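# Move the top plate from the tray stack to the taped area

## Task

Lift the uppermost plate off the stack in the tray and set it on the table so that no part of it extends beyond the blue tape outline. The remaining plates must stay in the tray with none resting on or hanging over a tray wall, and the tray must be left in its original state. Everything must stay in place without the robot holding it, so at the end switch suction off and move the tool away.

## Robot and tools

Robot: one 7-joint Kinova Gen3 arm carrying a suction cup tool, with no gripper fingers. The controlled point is the cup point, which is the centre of the cup rim when nothing is touching it. The cup opens along the cup point's own +z axis. From about 7 cm behind the rim, the tool body and wrist camera stick out up to about 8 cm sideways, so keep that part clear of tray walls and plates.

Scene frame: the origin is on the table surface directly beneath the arm base. +z points up, +x points forward, and +y points to the left when facing along +x. All positions are in metres and all quaternions are in w,x,y,z order. The base may be slightly tilted. The reported cup position can be a little wrong, more so at long reach.

A row is 8 numbers: x, y, z, qw, qx, qy, qz, suction. The first seven are an absolute target pose for the cup point in the scene frame, not an offset. The eighth is the suction command, from -1 to 1. A value of 1 is full vacuum (about 55 kPa below ambient). Smaller positive values request that fraction of full vacuum. Any value of 0.05 or lower turns suction off. The suction setting persists until you change it. Include the orientation you want in every row, because the reported quaternion may have drifted.

execute_actions(actions, pictures):
- actions=[] sends nothing and returns the current state along with camera images.
- actions=[{"rows": [...], "steps": n}] sends 1 to 15 rows. Each step lasts 1/30 s, n is at most 15 (default 15), the minimum is 12, and the last row is repeated to fill the remaining steps.
- actions=[{"steps": n}] with no rows is a wait of up to 300 steps, counted from the previous result, and your reply time counts toward it.
- The list may hold at most one item.
- pictures=true forces images to be included.
- The call is refused, and nothing is sent, if any target is more than 0.6 m from the last reported cup position along any of the cup's own axes.
- On every step the commanded pose is clipped to within 70 mm and 16 degrees of the measured pose. If position and orientation cannot both be reached, position wins.
- A result is returned 12 steps before the action ends. Those remaining steps run while you compose your next reply, and the next action waits until they are done.
- After an action ends, the arm keeps going only to the last clipped pose, so check the reported pose and command the rest in the next call.

move(target, speed): drives the cup point along a straight path to one row, which is an absolute pose plus suction. The suction value is applied at the start. speed is in m/s, from 0.002 to 0.5, default 0.25. Rotation is capped at twice the speed value in rad/s. The path takes 0.5 to 10 s and is cut off after 10 s. The path does not slow down near obstacles. The real cup point lags behind the path and can overshoot the speed, especially when the arm is nearly straight. Faster motion and targets set deeper past a contact both produce harder contact. The result adds a move: line with the ending (done, off_target, moving, held or fault), the limits that acted (paced means the pose was clipped; held means a check blocked some steps, after which the arm can move much faster than speed) and the distance left to the target. A move result has no per-step readings.

wait(seconds): 0 to 10 s with no new command. The arm only finishes heading toward its last clipped pose.

zoom_image(camera, region): camera is cam_head_left, cam_head_right or cam_wrist. region is [x0, y0, x1, y1] in pixels from the top-left corner, no larger than 504x504. The head cameras are 672x504 and the wrist camera is a 616x616 fisheye.

read_manual(section): returns only licence texts and does not move anything.

finished_scene(scene): pass the current scene number. Replying without any tool call ends everything.

Results:
- The state line gives end_effector_position and end_effector_quat_wxyz.
- Joint positions are listed from the base outward.
- Joint torques are offset, scaled and noisy; they change at rest only with contact or load.
- suction_measured is the vacuum actually reached. part_present becomes 1 at 0.50 and drops back to 0 below 0.45.
- A "pose unreachable" line and HELD step marks mean the clearance check, which treats the base mount as part of the arm, changed or blocked your command.
- "Hand target" is shown only when no steps are still pending, and gives the pose the controller is currently driving toward.
- MOTOR HOT appears from 60 °C. At 75 °C an OVER-TEMPERATURE FAULT makes the arm sag, so avoid holding loads for long while you think.
- If contact torque hits a joint's load limit (46.9 N m for the first four joints, 29.5 N m for the wrist joints), a TORQUE FAULT halts the arm for 10 s and the rest of the call is dropped.

Joint ranges (rad): the four roll/waist joints ±6.283; shoulder ±2.250; elbow ±2.580; wrist pitch ±2.100.

Gripping: with suction on, press the 29 mm rim flat onto a smooth area of the plate so it touches all the way round. Keep it away from the plate's edge, holes and seams. A sealed cup reads at most 0.15 below the command and may dip by up to 0.04 before the pump restarts. An unsealed cup reads near 0. Under vacuum the cup shrinks, so a held plate sits up to about 10 mm nearer the tool than the cup point suggests. Vacuum alone can lift a resting plate. To release, set the plate down on its support, switch suction off, then back away more than 15 mm. If the cup seals to the table, it pins the tool until suction is turned off.

Caution: approach and lower slowly. Do not drop, slam or drag plates, and do not push hard. Knocking anything off the table fails the task. Loose objects may occasionally be nudged by an outside disturbance. Reply time keeps the simulation running.

Each tool is called as name([rows], argument=value, ...), one row to a line, values as JSON.

## Session

execute_actions(actions=[])

Scene clock: 0.00 s of 4900.00 s.
end_effector_position=(+0.4482, +0.0220, +0.2788) suction_measured=0.00 part_present=0 end_effector_quat_wxyz=(+0.002, -0.023, +1.000, -0.002)
Joint positions: [-0.055  0.429 -0.     1.658  0.001  1.054  3.083]
Joint velocities: [-0.001 -0.    -0.    -0.    -0.     0.001 -0.   ]
Joint torques (N m, as the joint torque sensors report them, + toward a larger angle): no reading
Hand target: +0.448, +0.022, +0.279; +0.002, -0.023, +1.000, -0.002

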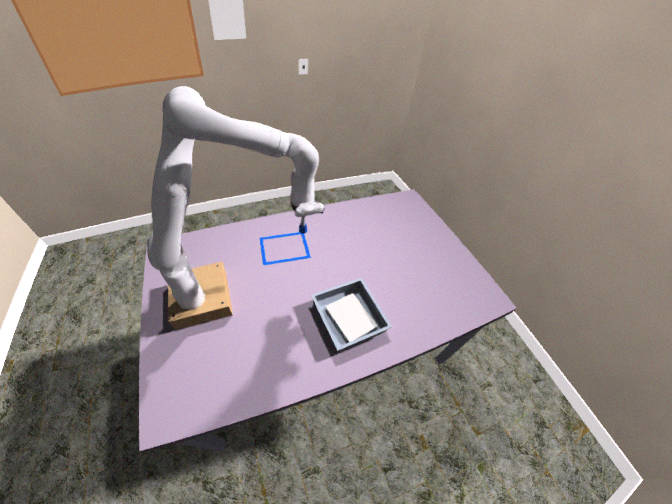

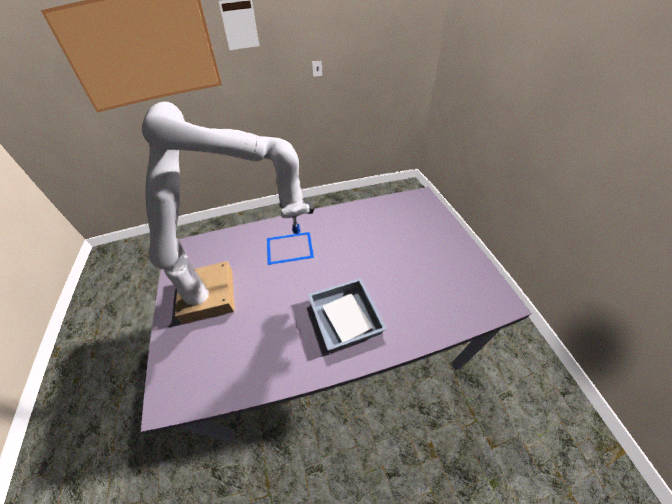

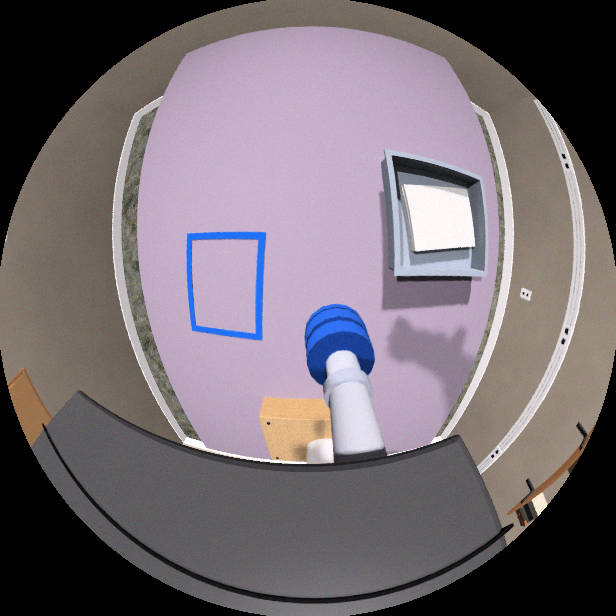

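move(target=[0.55,-0.2,0.16,0,0,1,0,0])

Scene clock: 2.50 s of 4900.00 s.
end_effector_position=(+0.5504, -0.1998, +0.1607) suction_measured=0.00 part_present=0 end_effector_quat_wxyz=(+0.000, -0.000, +1.000, -0.000)
Joint positions: [ 0.332  0.863  0.045  1.265 -0.043  1.019  3.478]
Joint velocities: [ 0.001  0.005  0.002 -0.001 -0.001 -0.001  0.   ]
Joint torques (N m, as the joint torque sensors report them, + toward a larger angle): [  0.01 -21.68   0.39  -5.7   -0.16  -0.17  -0.07]
Hand target: +0.550, -0.200, +0.160; -0.000, +0.000, +1.000, -0.000
Off the commanded pose: 0.001 m, 0 deg.
Kept back: nothing.
move: done

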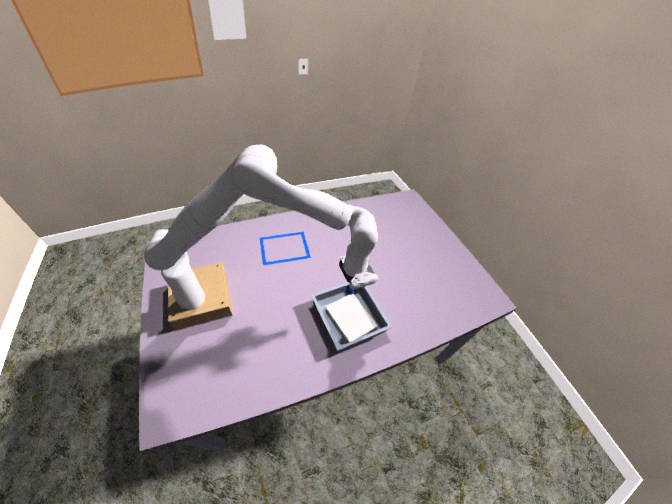

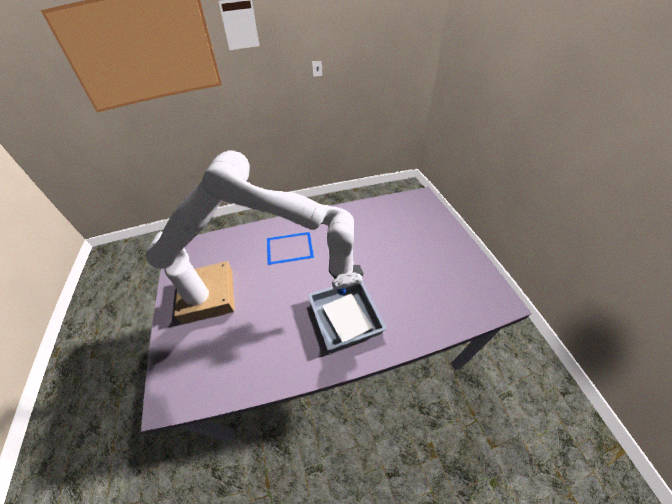

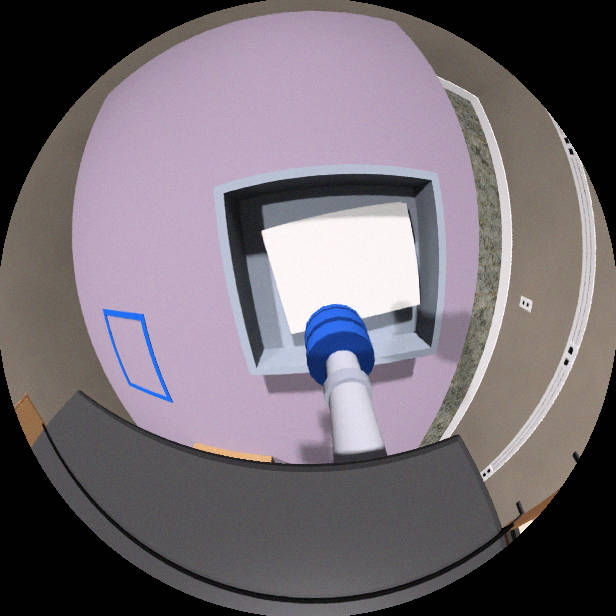

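move(target=[0.565,-0.22,0.09,0,0,1,0,0], speed=0.1)

Scene clock: 3.93 s of 4900.00 s.
end_effector_position=(+0.5653, -0.2200, +0.0905) suction_measured=0.00 part_present=0 end_effector_quat_wxyz=(+0.000, -0.000, +1.000, -0.000)
Joint positions: [ 0.36   1.006  0.04   1.206 -0.045  0.934  3.503]
Joint velocities: [ 0.002  0.006  0.    -0.001 -0.     0.001  0.   ]
Joint torques (N m, as the joint torque sensors report them, + toward a larger angle): [  0.12 -22.84   0.52  -5.56  -0.08  -0.16  -0.07]
Hand target: +0.565, -0.220, +0.090; -0.000, -0.000, +1.000, +0.000
Off the commanded pose: 0.001 m, 0 deg.
Kept back: nothing.
move: done

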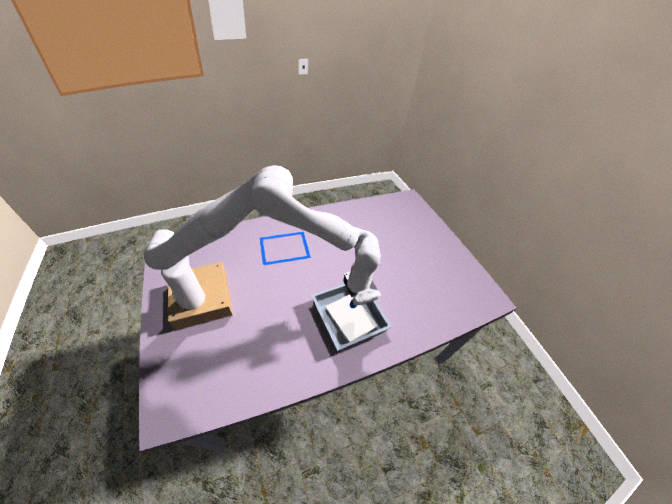

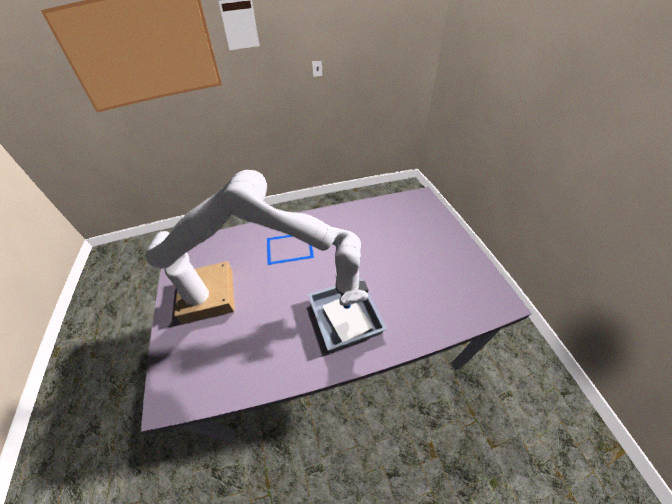

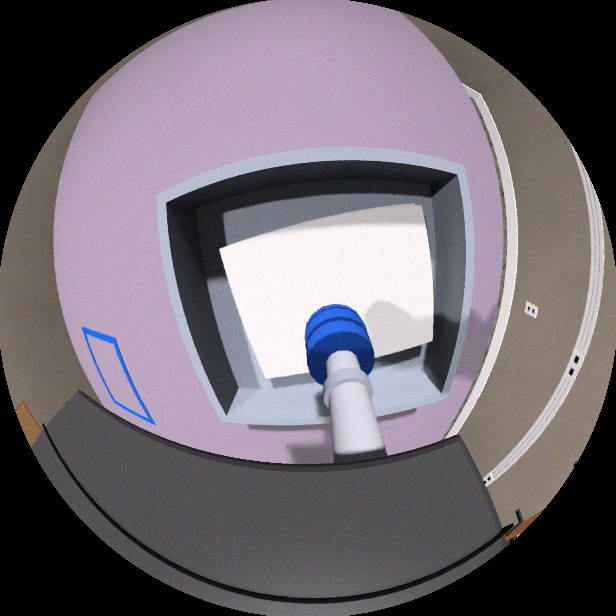

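move(target=[0.565,-0.22,0.04,0,0,1,0,1], speed=0.04)

Scene clock: 6.13 s of 4900.00 s.
end_effector_position=(+0.5652, -0.2200, +0.0402) suction_measured=0.00 part_present=0 end_effector_quat_wxyz=(+0.000, -0.000, +1.000, -0.000)
Joint positions: [ 0.362  1.086  0.036  1.213 -0.047  0.848  3.503]
Joint velocities: [ 0.     0.002  0.    -0.    -0.    -0.001 -0.   ]
Joint torques (N m, as the joint torque sensors report them, + toward a larger angle): [ -0.03 -23.1    0.57  -5.08  -0.1   -0.27  -0.01]
Hand target: +0.565, -0.220, +0.040; +0.000, -0.000, +1.000, +0.000
Off the commanded pose: 0.000 m, 0 deg.
Kept back: nothing.
move: done

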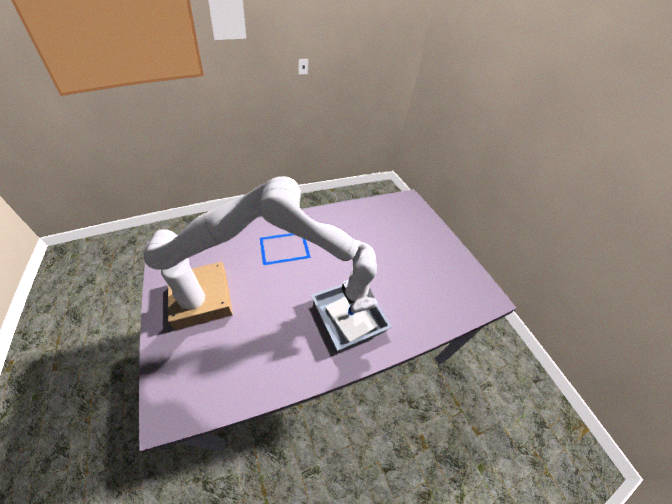

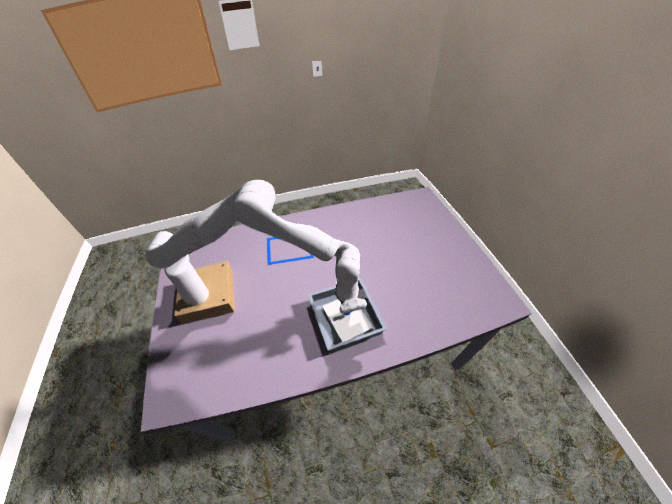

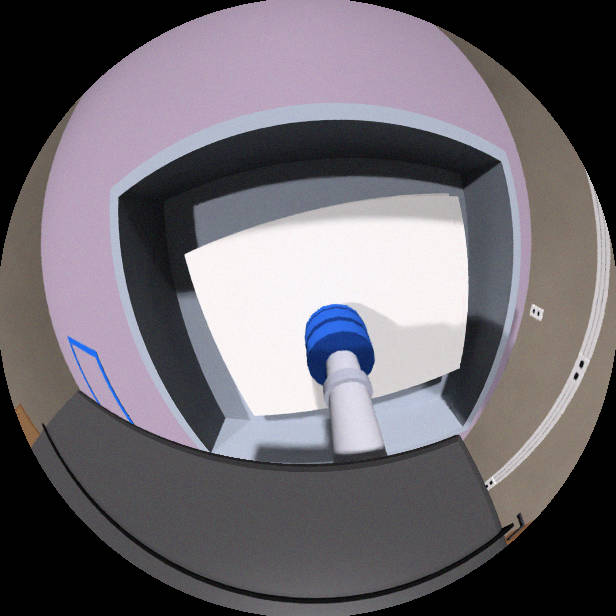

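move(target=[0.567,-0.22,0.022,0,0,1,0,1], speed=0.015)

Scene clock: 7.83 s of 4900.00 s.
end_effector_position=(+0.5666, -0.2199, +0.0215) suction_measured=0.48 part_present=0 end_effector_quat_wxyz=(-0.001, -0.000, +1.000, +0.000)
Joint positions: [ 0.361  1.121  0.035  1.202 -0.047  0.825  3.502]
Joint velocities: [ 0.     0.002 -0.001 -0.    -0.    -0.001  0.   ]
Joint torques (N m, as the joint torque sensors report them, + toward a larger angle): [ -0.15 -23.74   0.69  -5.14  -0.17  -0.15  -0.08]
Hand target: +0.567, -0.220, +0.022; +0.000, -0.000, +1.000, +0.000
Off the commanded pose: 0.001 m, 0 deg.
Kept back: nothing.
move: done

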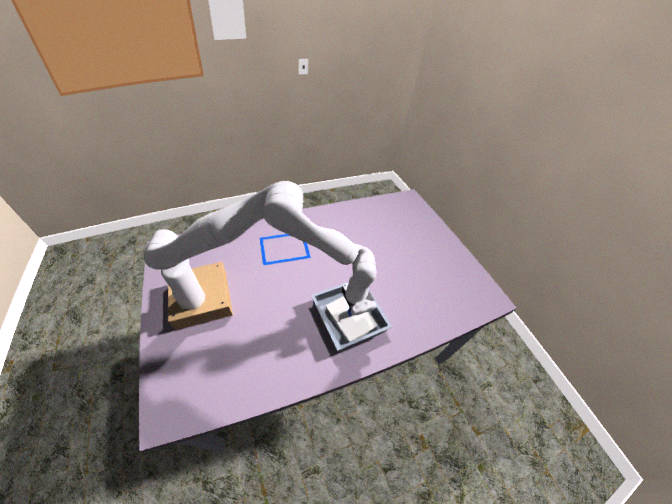

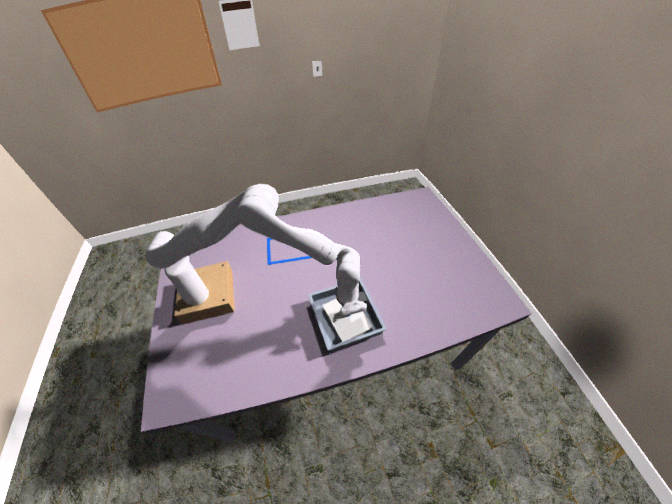

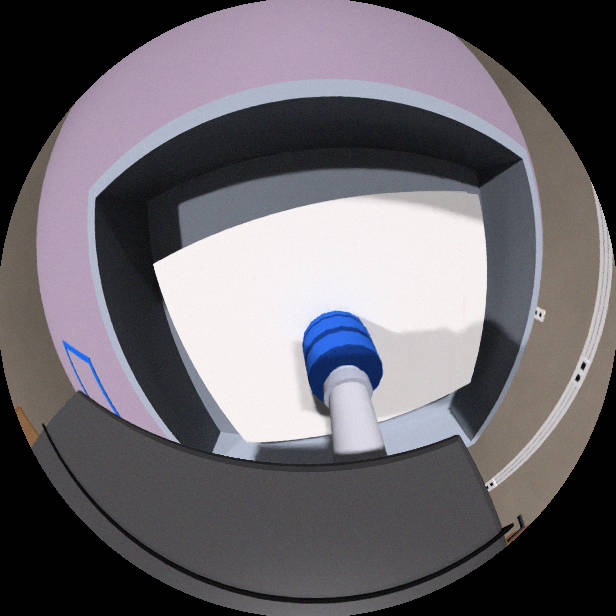

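Lift slightly first in case a second plate clings.

move(target=[0.567,-0.22,0.04,0,0,1,0,1], speed=0.01)

move(target=[0.567,-0.22,0.13,0,0,1,0,1], speed=0.06)

Scene clock: 10.27 s of 4900.00 s.
end_effector_position=(+0.5669, -0.2200, +0.0399) suction_measured=0.98 part_present=1 end_effector_quat_wxyz=(-0.000, +0.000, +1.000, +0.000)
Joint positions: [ 0.361  1.089  0.037  1.205 -0.047  0.853  3.502]
Joint velocities: [-0.001 -0.001 -0.001  0.001 -0.     0.001  0.   ]
Joint torques (N m, as the joint torque sensors report them, + toward a larger angle): [ -0.13 -23.8    0.43  -5.39  -0.09  -0.16  -0.11]
Hand target: +0.567, -0.220, +0.040; -0.000, +0.000, +1.000, -0.000
Off the commanded pose: 0.000 m, 0 deg.
Kept back: nothing.
move: done

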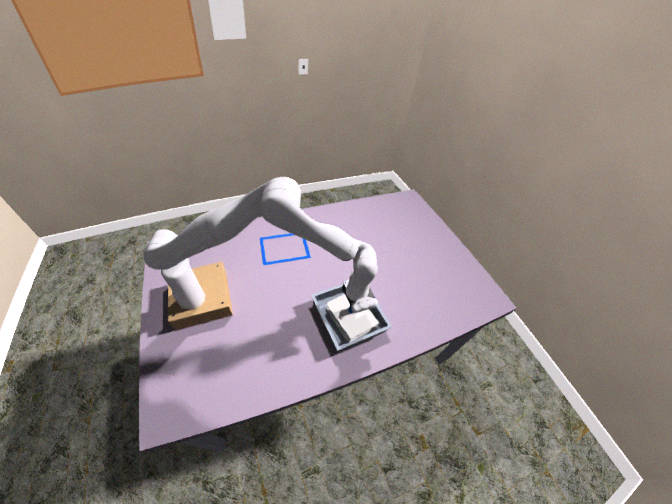

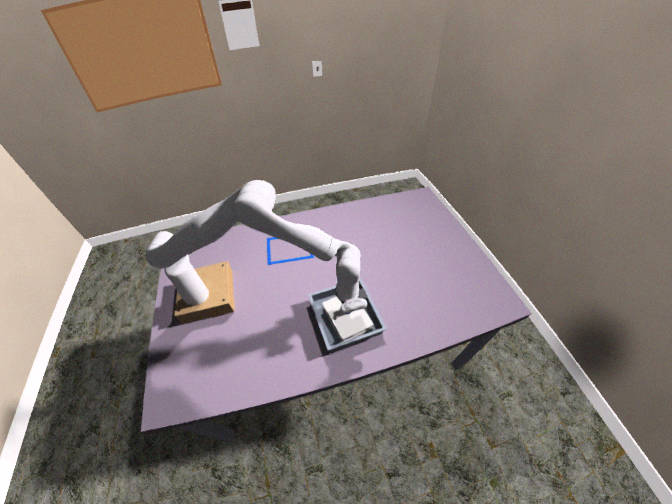

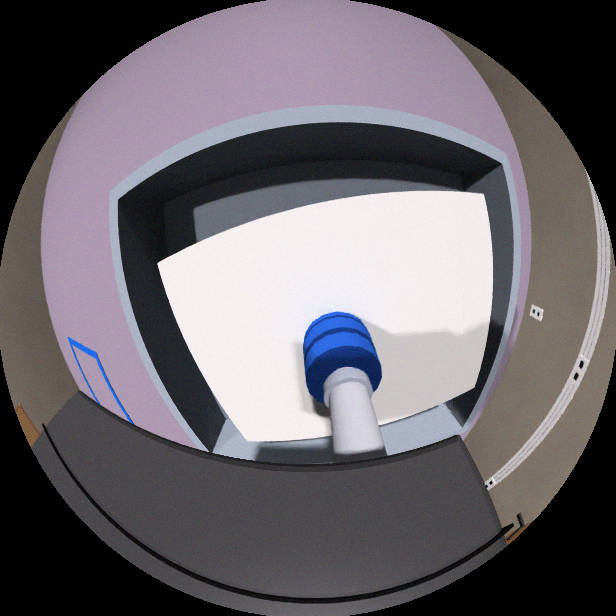

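Scene clock: 12.03 s of 4900.00 s.
end_effector_position=(+0.5667, -0.2199, +0.1298) suction_measured=0.99 part_present=1 end_effector_quat_wxyz=(-0.000, +0.000, +1.000, -0.000)
Joint positions: [ 0.358  0.952  0.044  1.18  -0.045  1.015  3.501]
Joint velocities: [ 0.001 -0.002 -0.001  0.001 -0.     0.001 -0.   ]
Joint torques (N m, as the joint torque sensors report them, + toward a larger angle): [ -0.11 -23.17   0.46  -6.11  -0.05  -0.25   0.05]
Hand target: +0.567, -0.220, +0.130; -0.000, +0.000, +1.000, -0.000
Off the commanded pose: 0.000 m, 0 deg.
Kept back: nothing.
move: done

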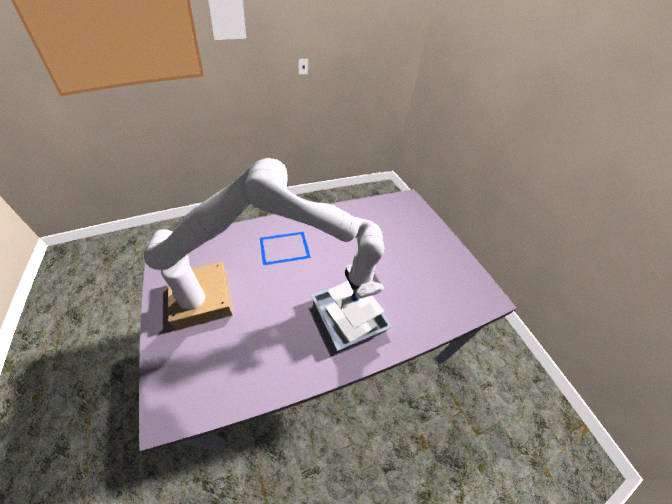

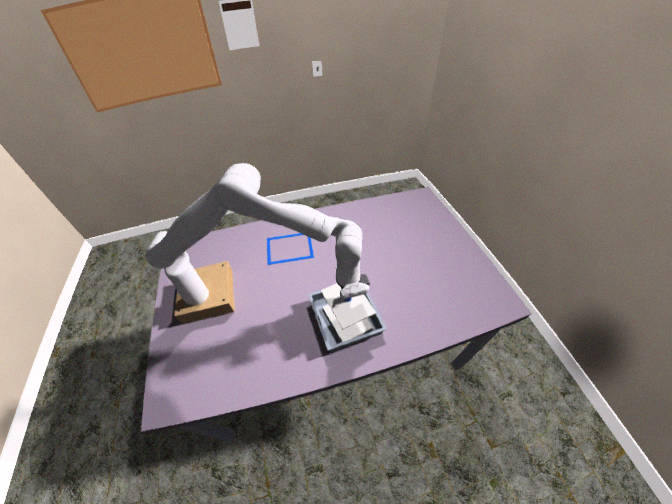

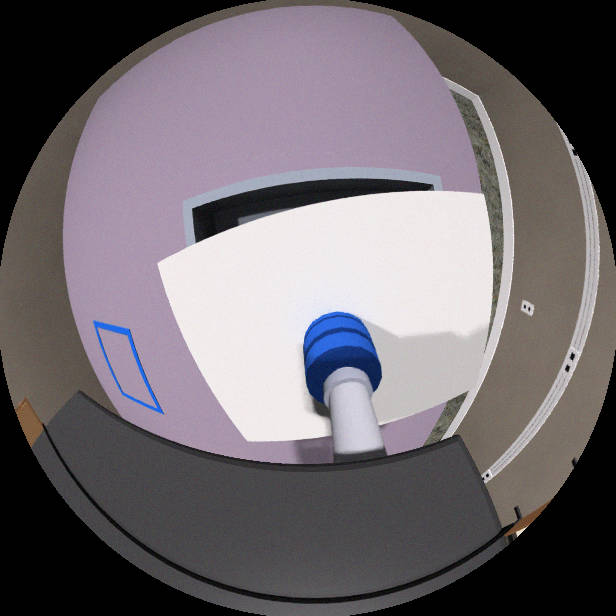

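move(target=[0.41,0.19,0.11,0,-0.629,0.777,0,1])

move(target=[0.41,0.19,0.03,0,-0.629,0.777,0,1], speed=0.08)

Scene clock: 15.60 s of 4900.00 s.
end_effector_position=(+0.4104, +0.1895, +0.1096) suction_measured=0.98 part_present=1 end_effector_quat_wxyz=(+0.001, -0.629, +0.777, -0.000)
Joint positions: [-0.263  0.723 -0.257  1.826  0.282  0.628  3.766]
Joint velocities: [-0.005  0.001 -0.003 -0.001  0.003 -0.    -0.002]
Joint torques (N m, as the joint torque sensors report them, + toward a larger angle): [ -0.09 -17.65  -1.14  -3.83  -0.09  -0.27   0.08]
Hand target: +0.410, +0.190, +0.110; +0.000, -0.629, +0.777, -0.000
Off the commanded pose: 0.001 m, 0 deg.
Kept back: nothing.
move: done

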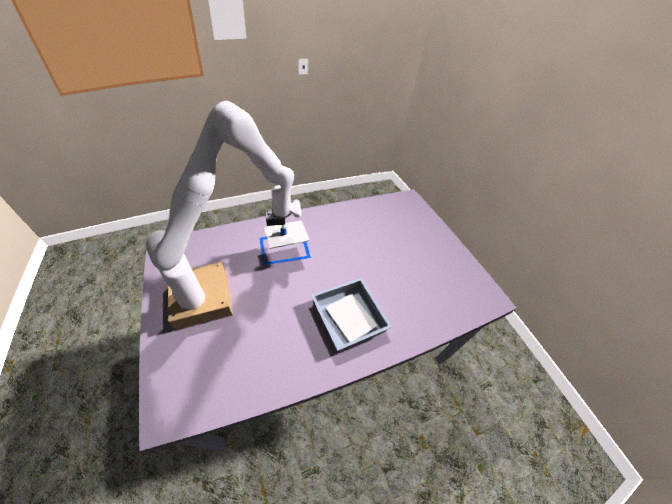

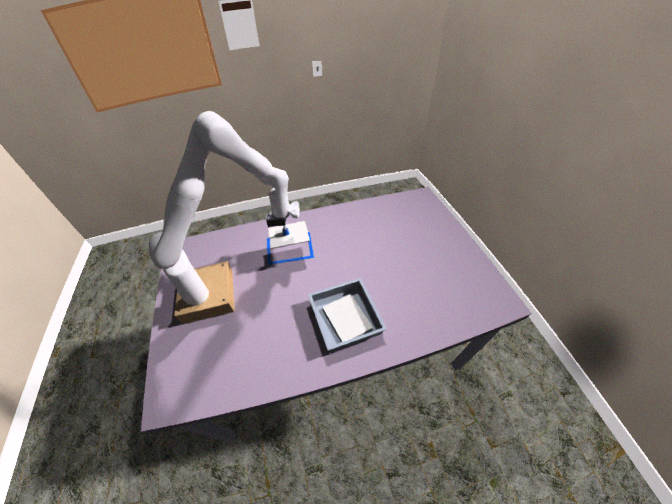

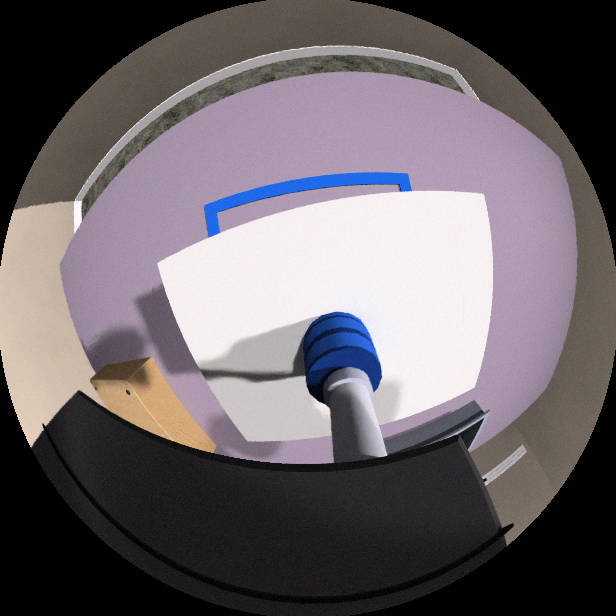

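Scene clock: 16.90 s of 4900.00 s.
end_effector_position=(+0.4104, +0.1901, +0.0304) suction_measured=0.98 part_present=1 end_effector_quat_wxyz=(+0.000, -0.629, +0.777, +0.000)
Joint positions: [-0.31   0.889 -0.191  1.839  0.336  0.446  3.718]
Joint velocities: [ 0.     0.006  0.001 -0.     0.     0.    -0.   ]
Joint torques (N m, as the joint torque sensors report them, + toward a larger angle): [ -0.01 -19.01  -0.89  -2.77  -0.17  -0.29  -0.03]
Hand target: +0.410, +0.190, +0.030; +0.000, -0.629, +0.777, +0.000
Off the commanded pose: 0.001 m, 0 deg.
Kept back: nothing.
move: done

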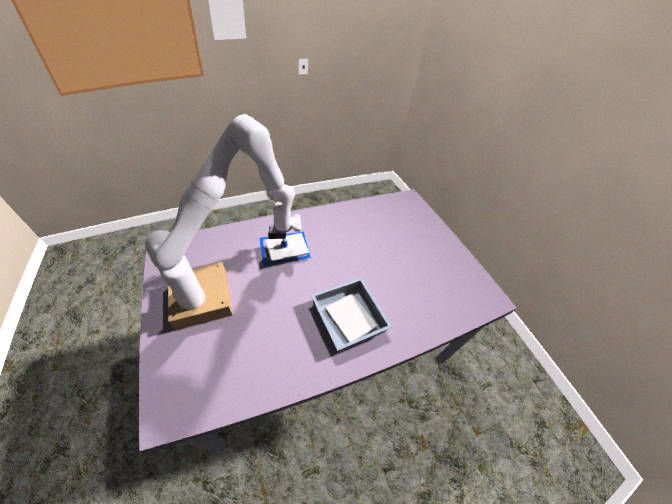

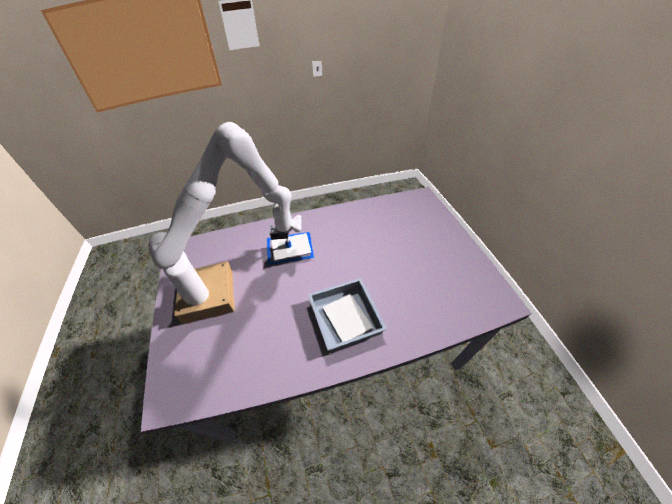

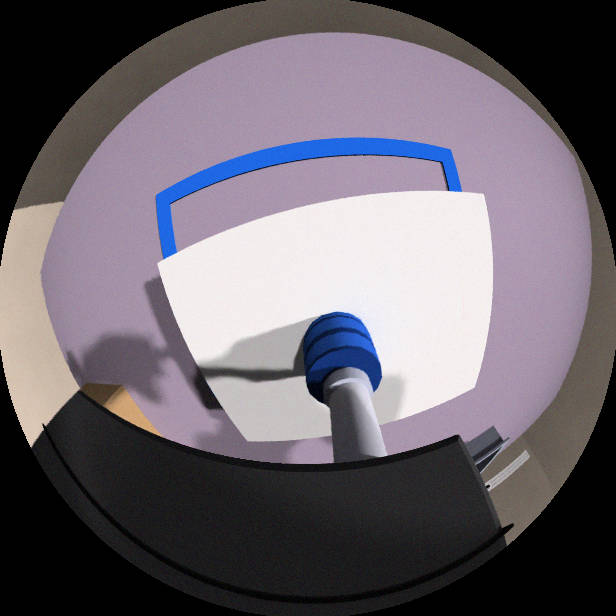

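move(target=[0.404,0.212,0.008,0,-0.616,0.788,0,1], speed=0.03)

Scene clock: 18.53 s of 4900.00 s.
end_effector_position=(+0.4042, +0.2119, +0.0082) suction_measured=0.99 part_present=1 end_effector_quat_wxyz=(+0.000, -0.616, +0.788, +0.000)
Joint positions: [-0.378  0.94  -0.162  1.82   0.322  0.407  3.649]
Joint velocities: [-0.004  0.003 -0.    -0.001  0.001  0.    -0.002]
Joint torques (N m, as the joint torque sensors report them, + toward a larger angle): [  0.14 -19.29  -0.8   -2.31  -0.13  -0.23   0.06]
Hand target: +0.404, +0.212, +0.008; +0.000, -0.616, +0.788, +0.000
Off the commanded pose: 0.000 m, 0 deg.
Kept back: nothing.
move: done

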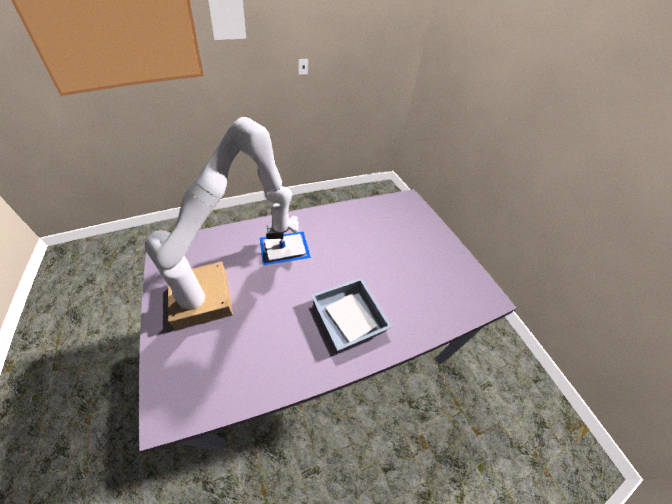

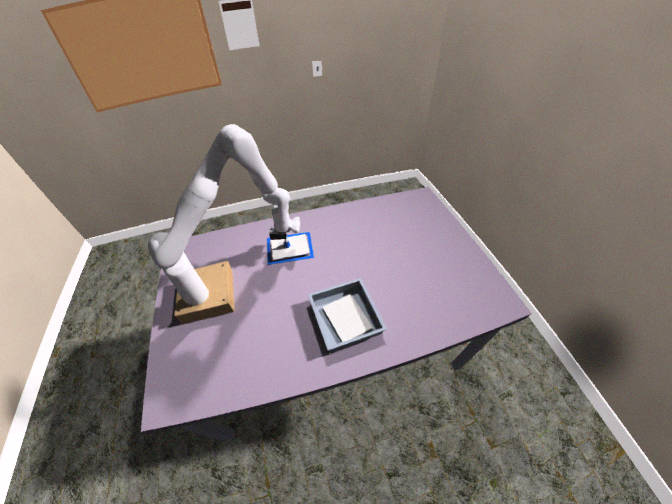

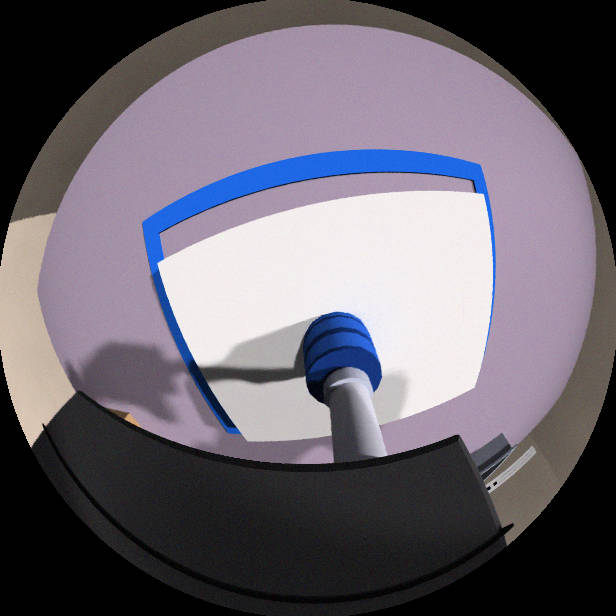

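move(target=[0.403,0.218,-0.002,0,-0.622,0.783,0,1], speed=0.012)

Scene clock: 19.97 s of 4900.00 s.
end_effector_position=(+0.4033, +0.2180, -0.0017) suction_measured=0.98 part_present=1 end_effector_quat_wxyz=(+0.000, -0.622, +0.783, -0.000)
Joint positions: [-0.395  0.964 -0.157  1.809  0.328  0.393  3.646]
Joint velocities: [-0.  0. -0. -0.  0.  0. -0.]
Joint torques (N m, as the joint torque sensors report them, + toward a larger angle): [ -0.24 -18.8   -0.67  -2.24  -0.03  -0.3   -0.01]
Hand target: +0.403, +0.218, -0.002; +0.000, -0.622, +0.783, +0.000
Off the commanded pose: 0.000 m, 0 deg.
Kept back: nothing.
move: done

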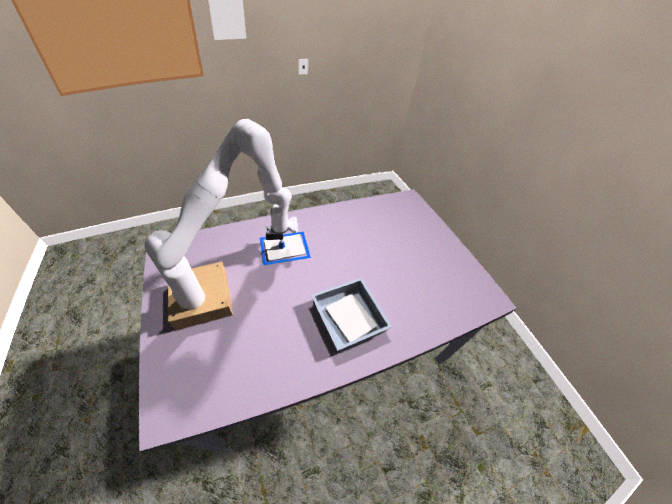

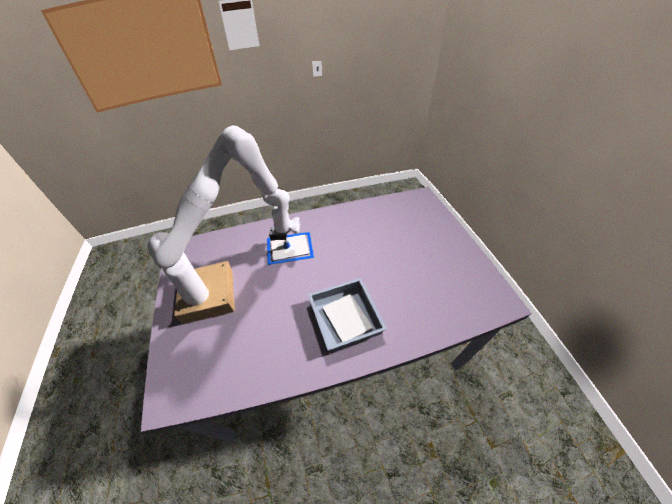

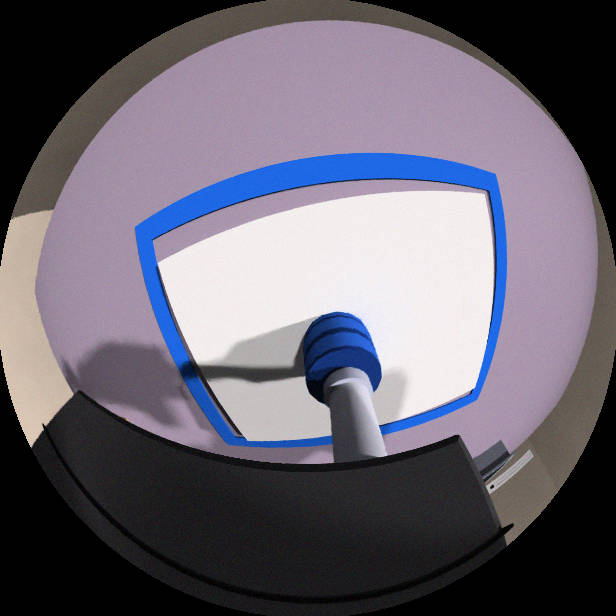

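Inside and resting.

execute_actions([
  {"rows":[[0.403,0.218,-0.002,0,-0.622,0.783,0,0]],"steps":15},
])

move(target=[0.403,0.218,0.12,0,-0.622,0.783,0,0], speed=0.1)

Scene clock: 20.57 s of 4900.00 s.
end_effector_position=(+0.4035, +0.2183, -0.0010) suction_measured=0.00 part_present=0 end_effector_quat_wxyz=(+0.001, -0.622, +0.783, -0.000)
Joint positions: [-0.395  0.963 -0.157  1.809  0.328  0.394  3.646]
Joint velocities: [-0.002 -0.014 -0.002  0.004 -0.001  0.008 -0.   ]
Joint torques (N m, as the joint torque sensors report them, + toward a larger angle): [ -0.09 -15.13  -0.42  -2.43  -0.03  -0.6   -0.08]
Steps of this call (steps 1 to 15: nothing new was sent; steps 16 to 18: the first 3 steps of this action). Readings (end_effector_position | what the end effector reports):
16: (+0.4033, +0.2181, -0.0017) | suction_measured=0.03 part_present=0
17: (+0.4034, +0.2183, -0.0012) | suction_measured=0.00 part_present=0
18: the state above

Scene clock: 22.53 s of 4900.00 s.
end_effector_position=(+0.4026, +0.2178, +0.1197) suction_measured=0.00 part_present=0 end_effector_quat_wxyz=(-0.000, -0.622, +0.783, -0.000)
Joint positions: [-0.333  0.71  -0.249  1.8    0.256  0.664  3.71 ]
Joint velocities: [ 0.001 -0.004  0.     0.    -0.     0.     0.   ]
Joint torques (N m, as the joint torque sensors report them, + toward a larger angle): [ -0.2  -17.08  -0.96  -4.08  -0.07  -0.29   0.02]
Hand target: +0.403, +0.218, +0.120; -0.000, -0.622, +0.783, -0.000
Off your previous action's commanded pose: 0.002 m, 0 deg at its last step (step 12 of this call).
Off the commanded pose: 0.001 m, 0 deg.
Kept back: nothing.
move: done

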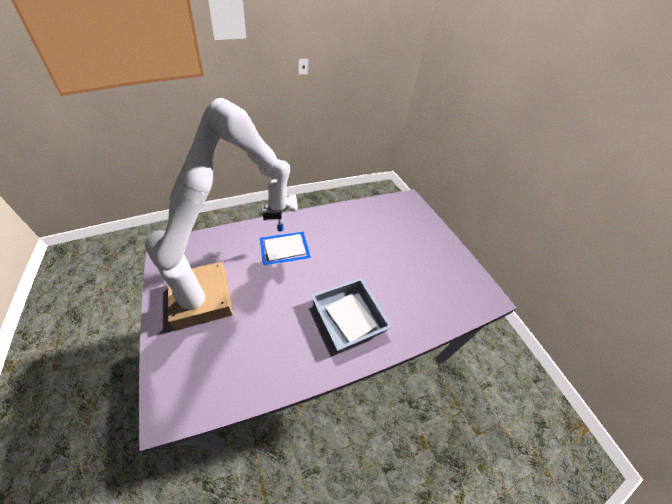

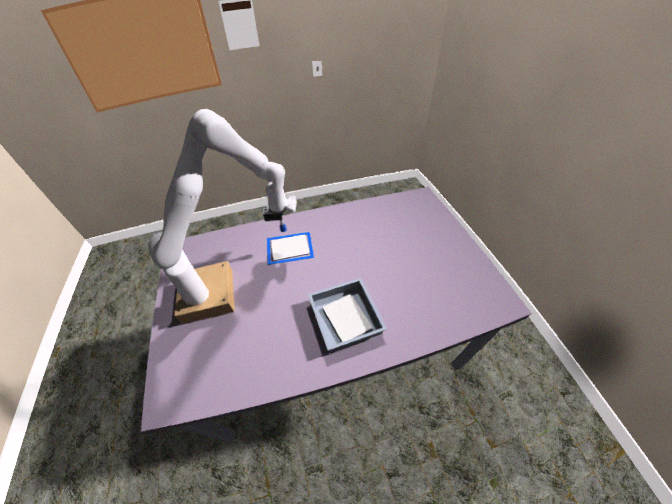

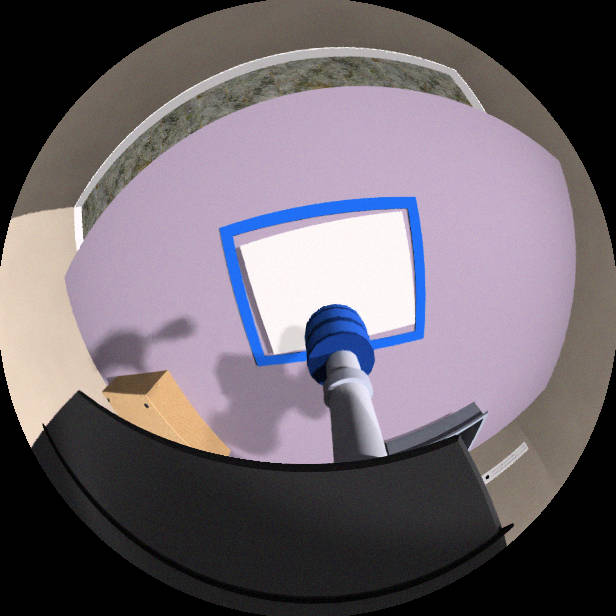

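finished_scene(scene=1)

The scene is finished: the task was done.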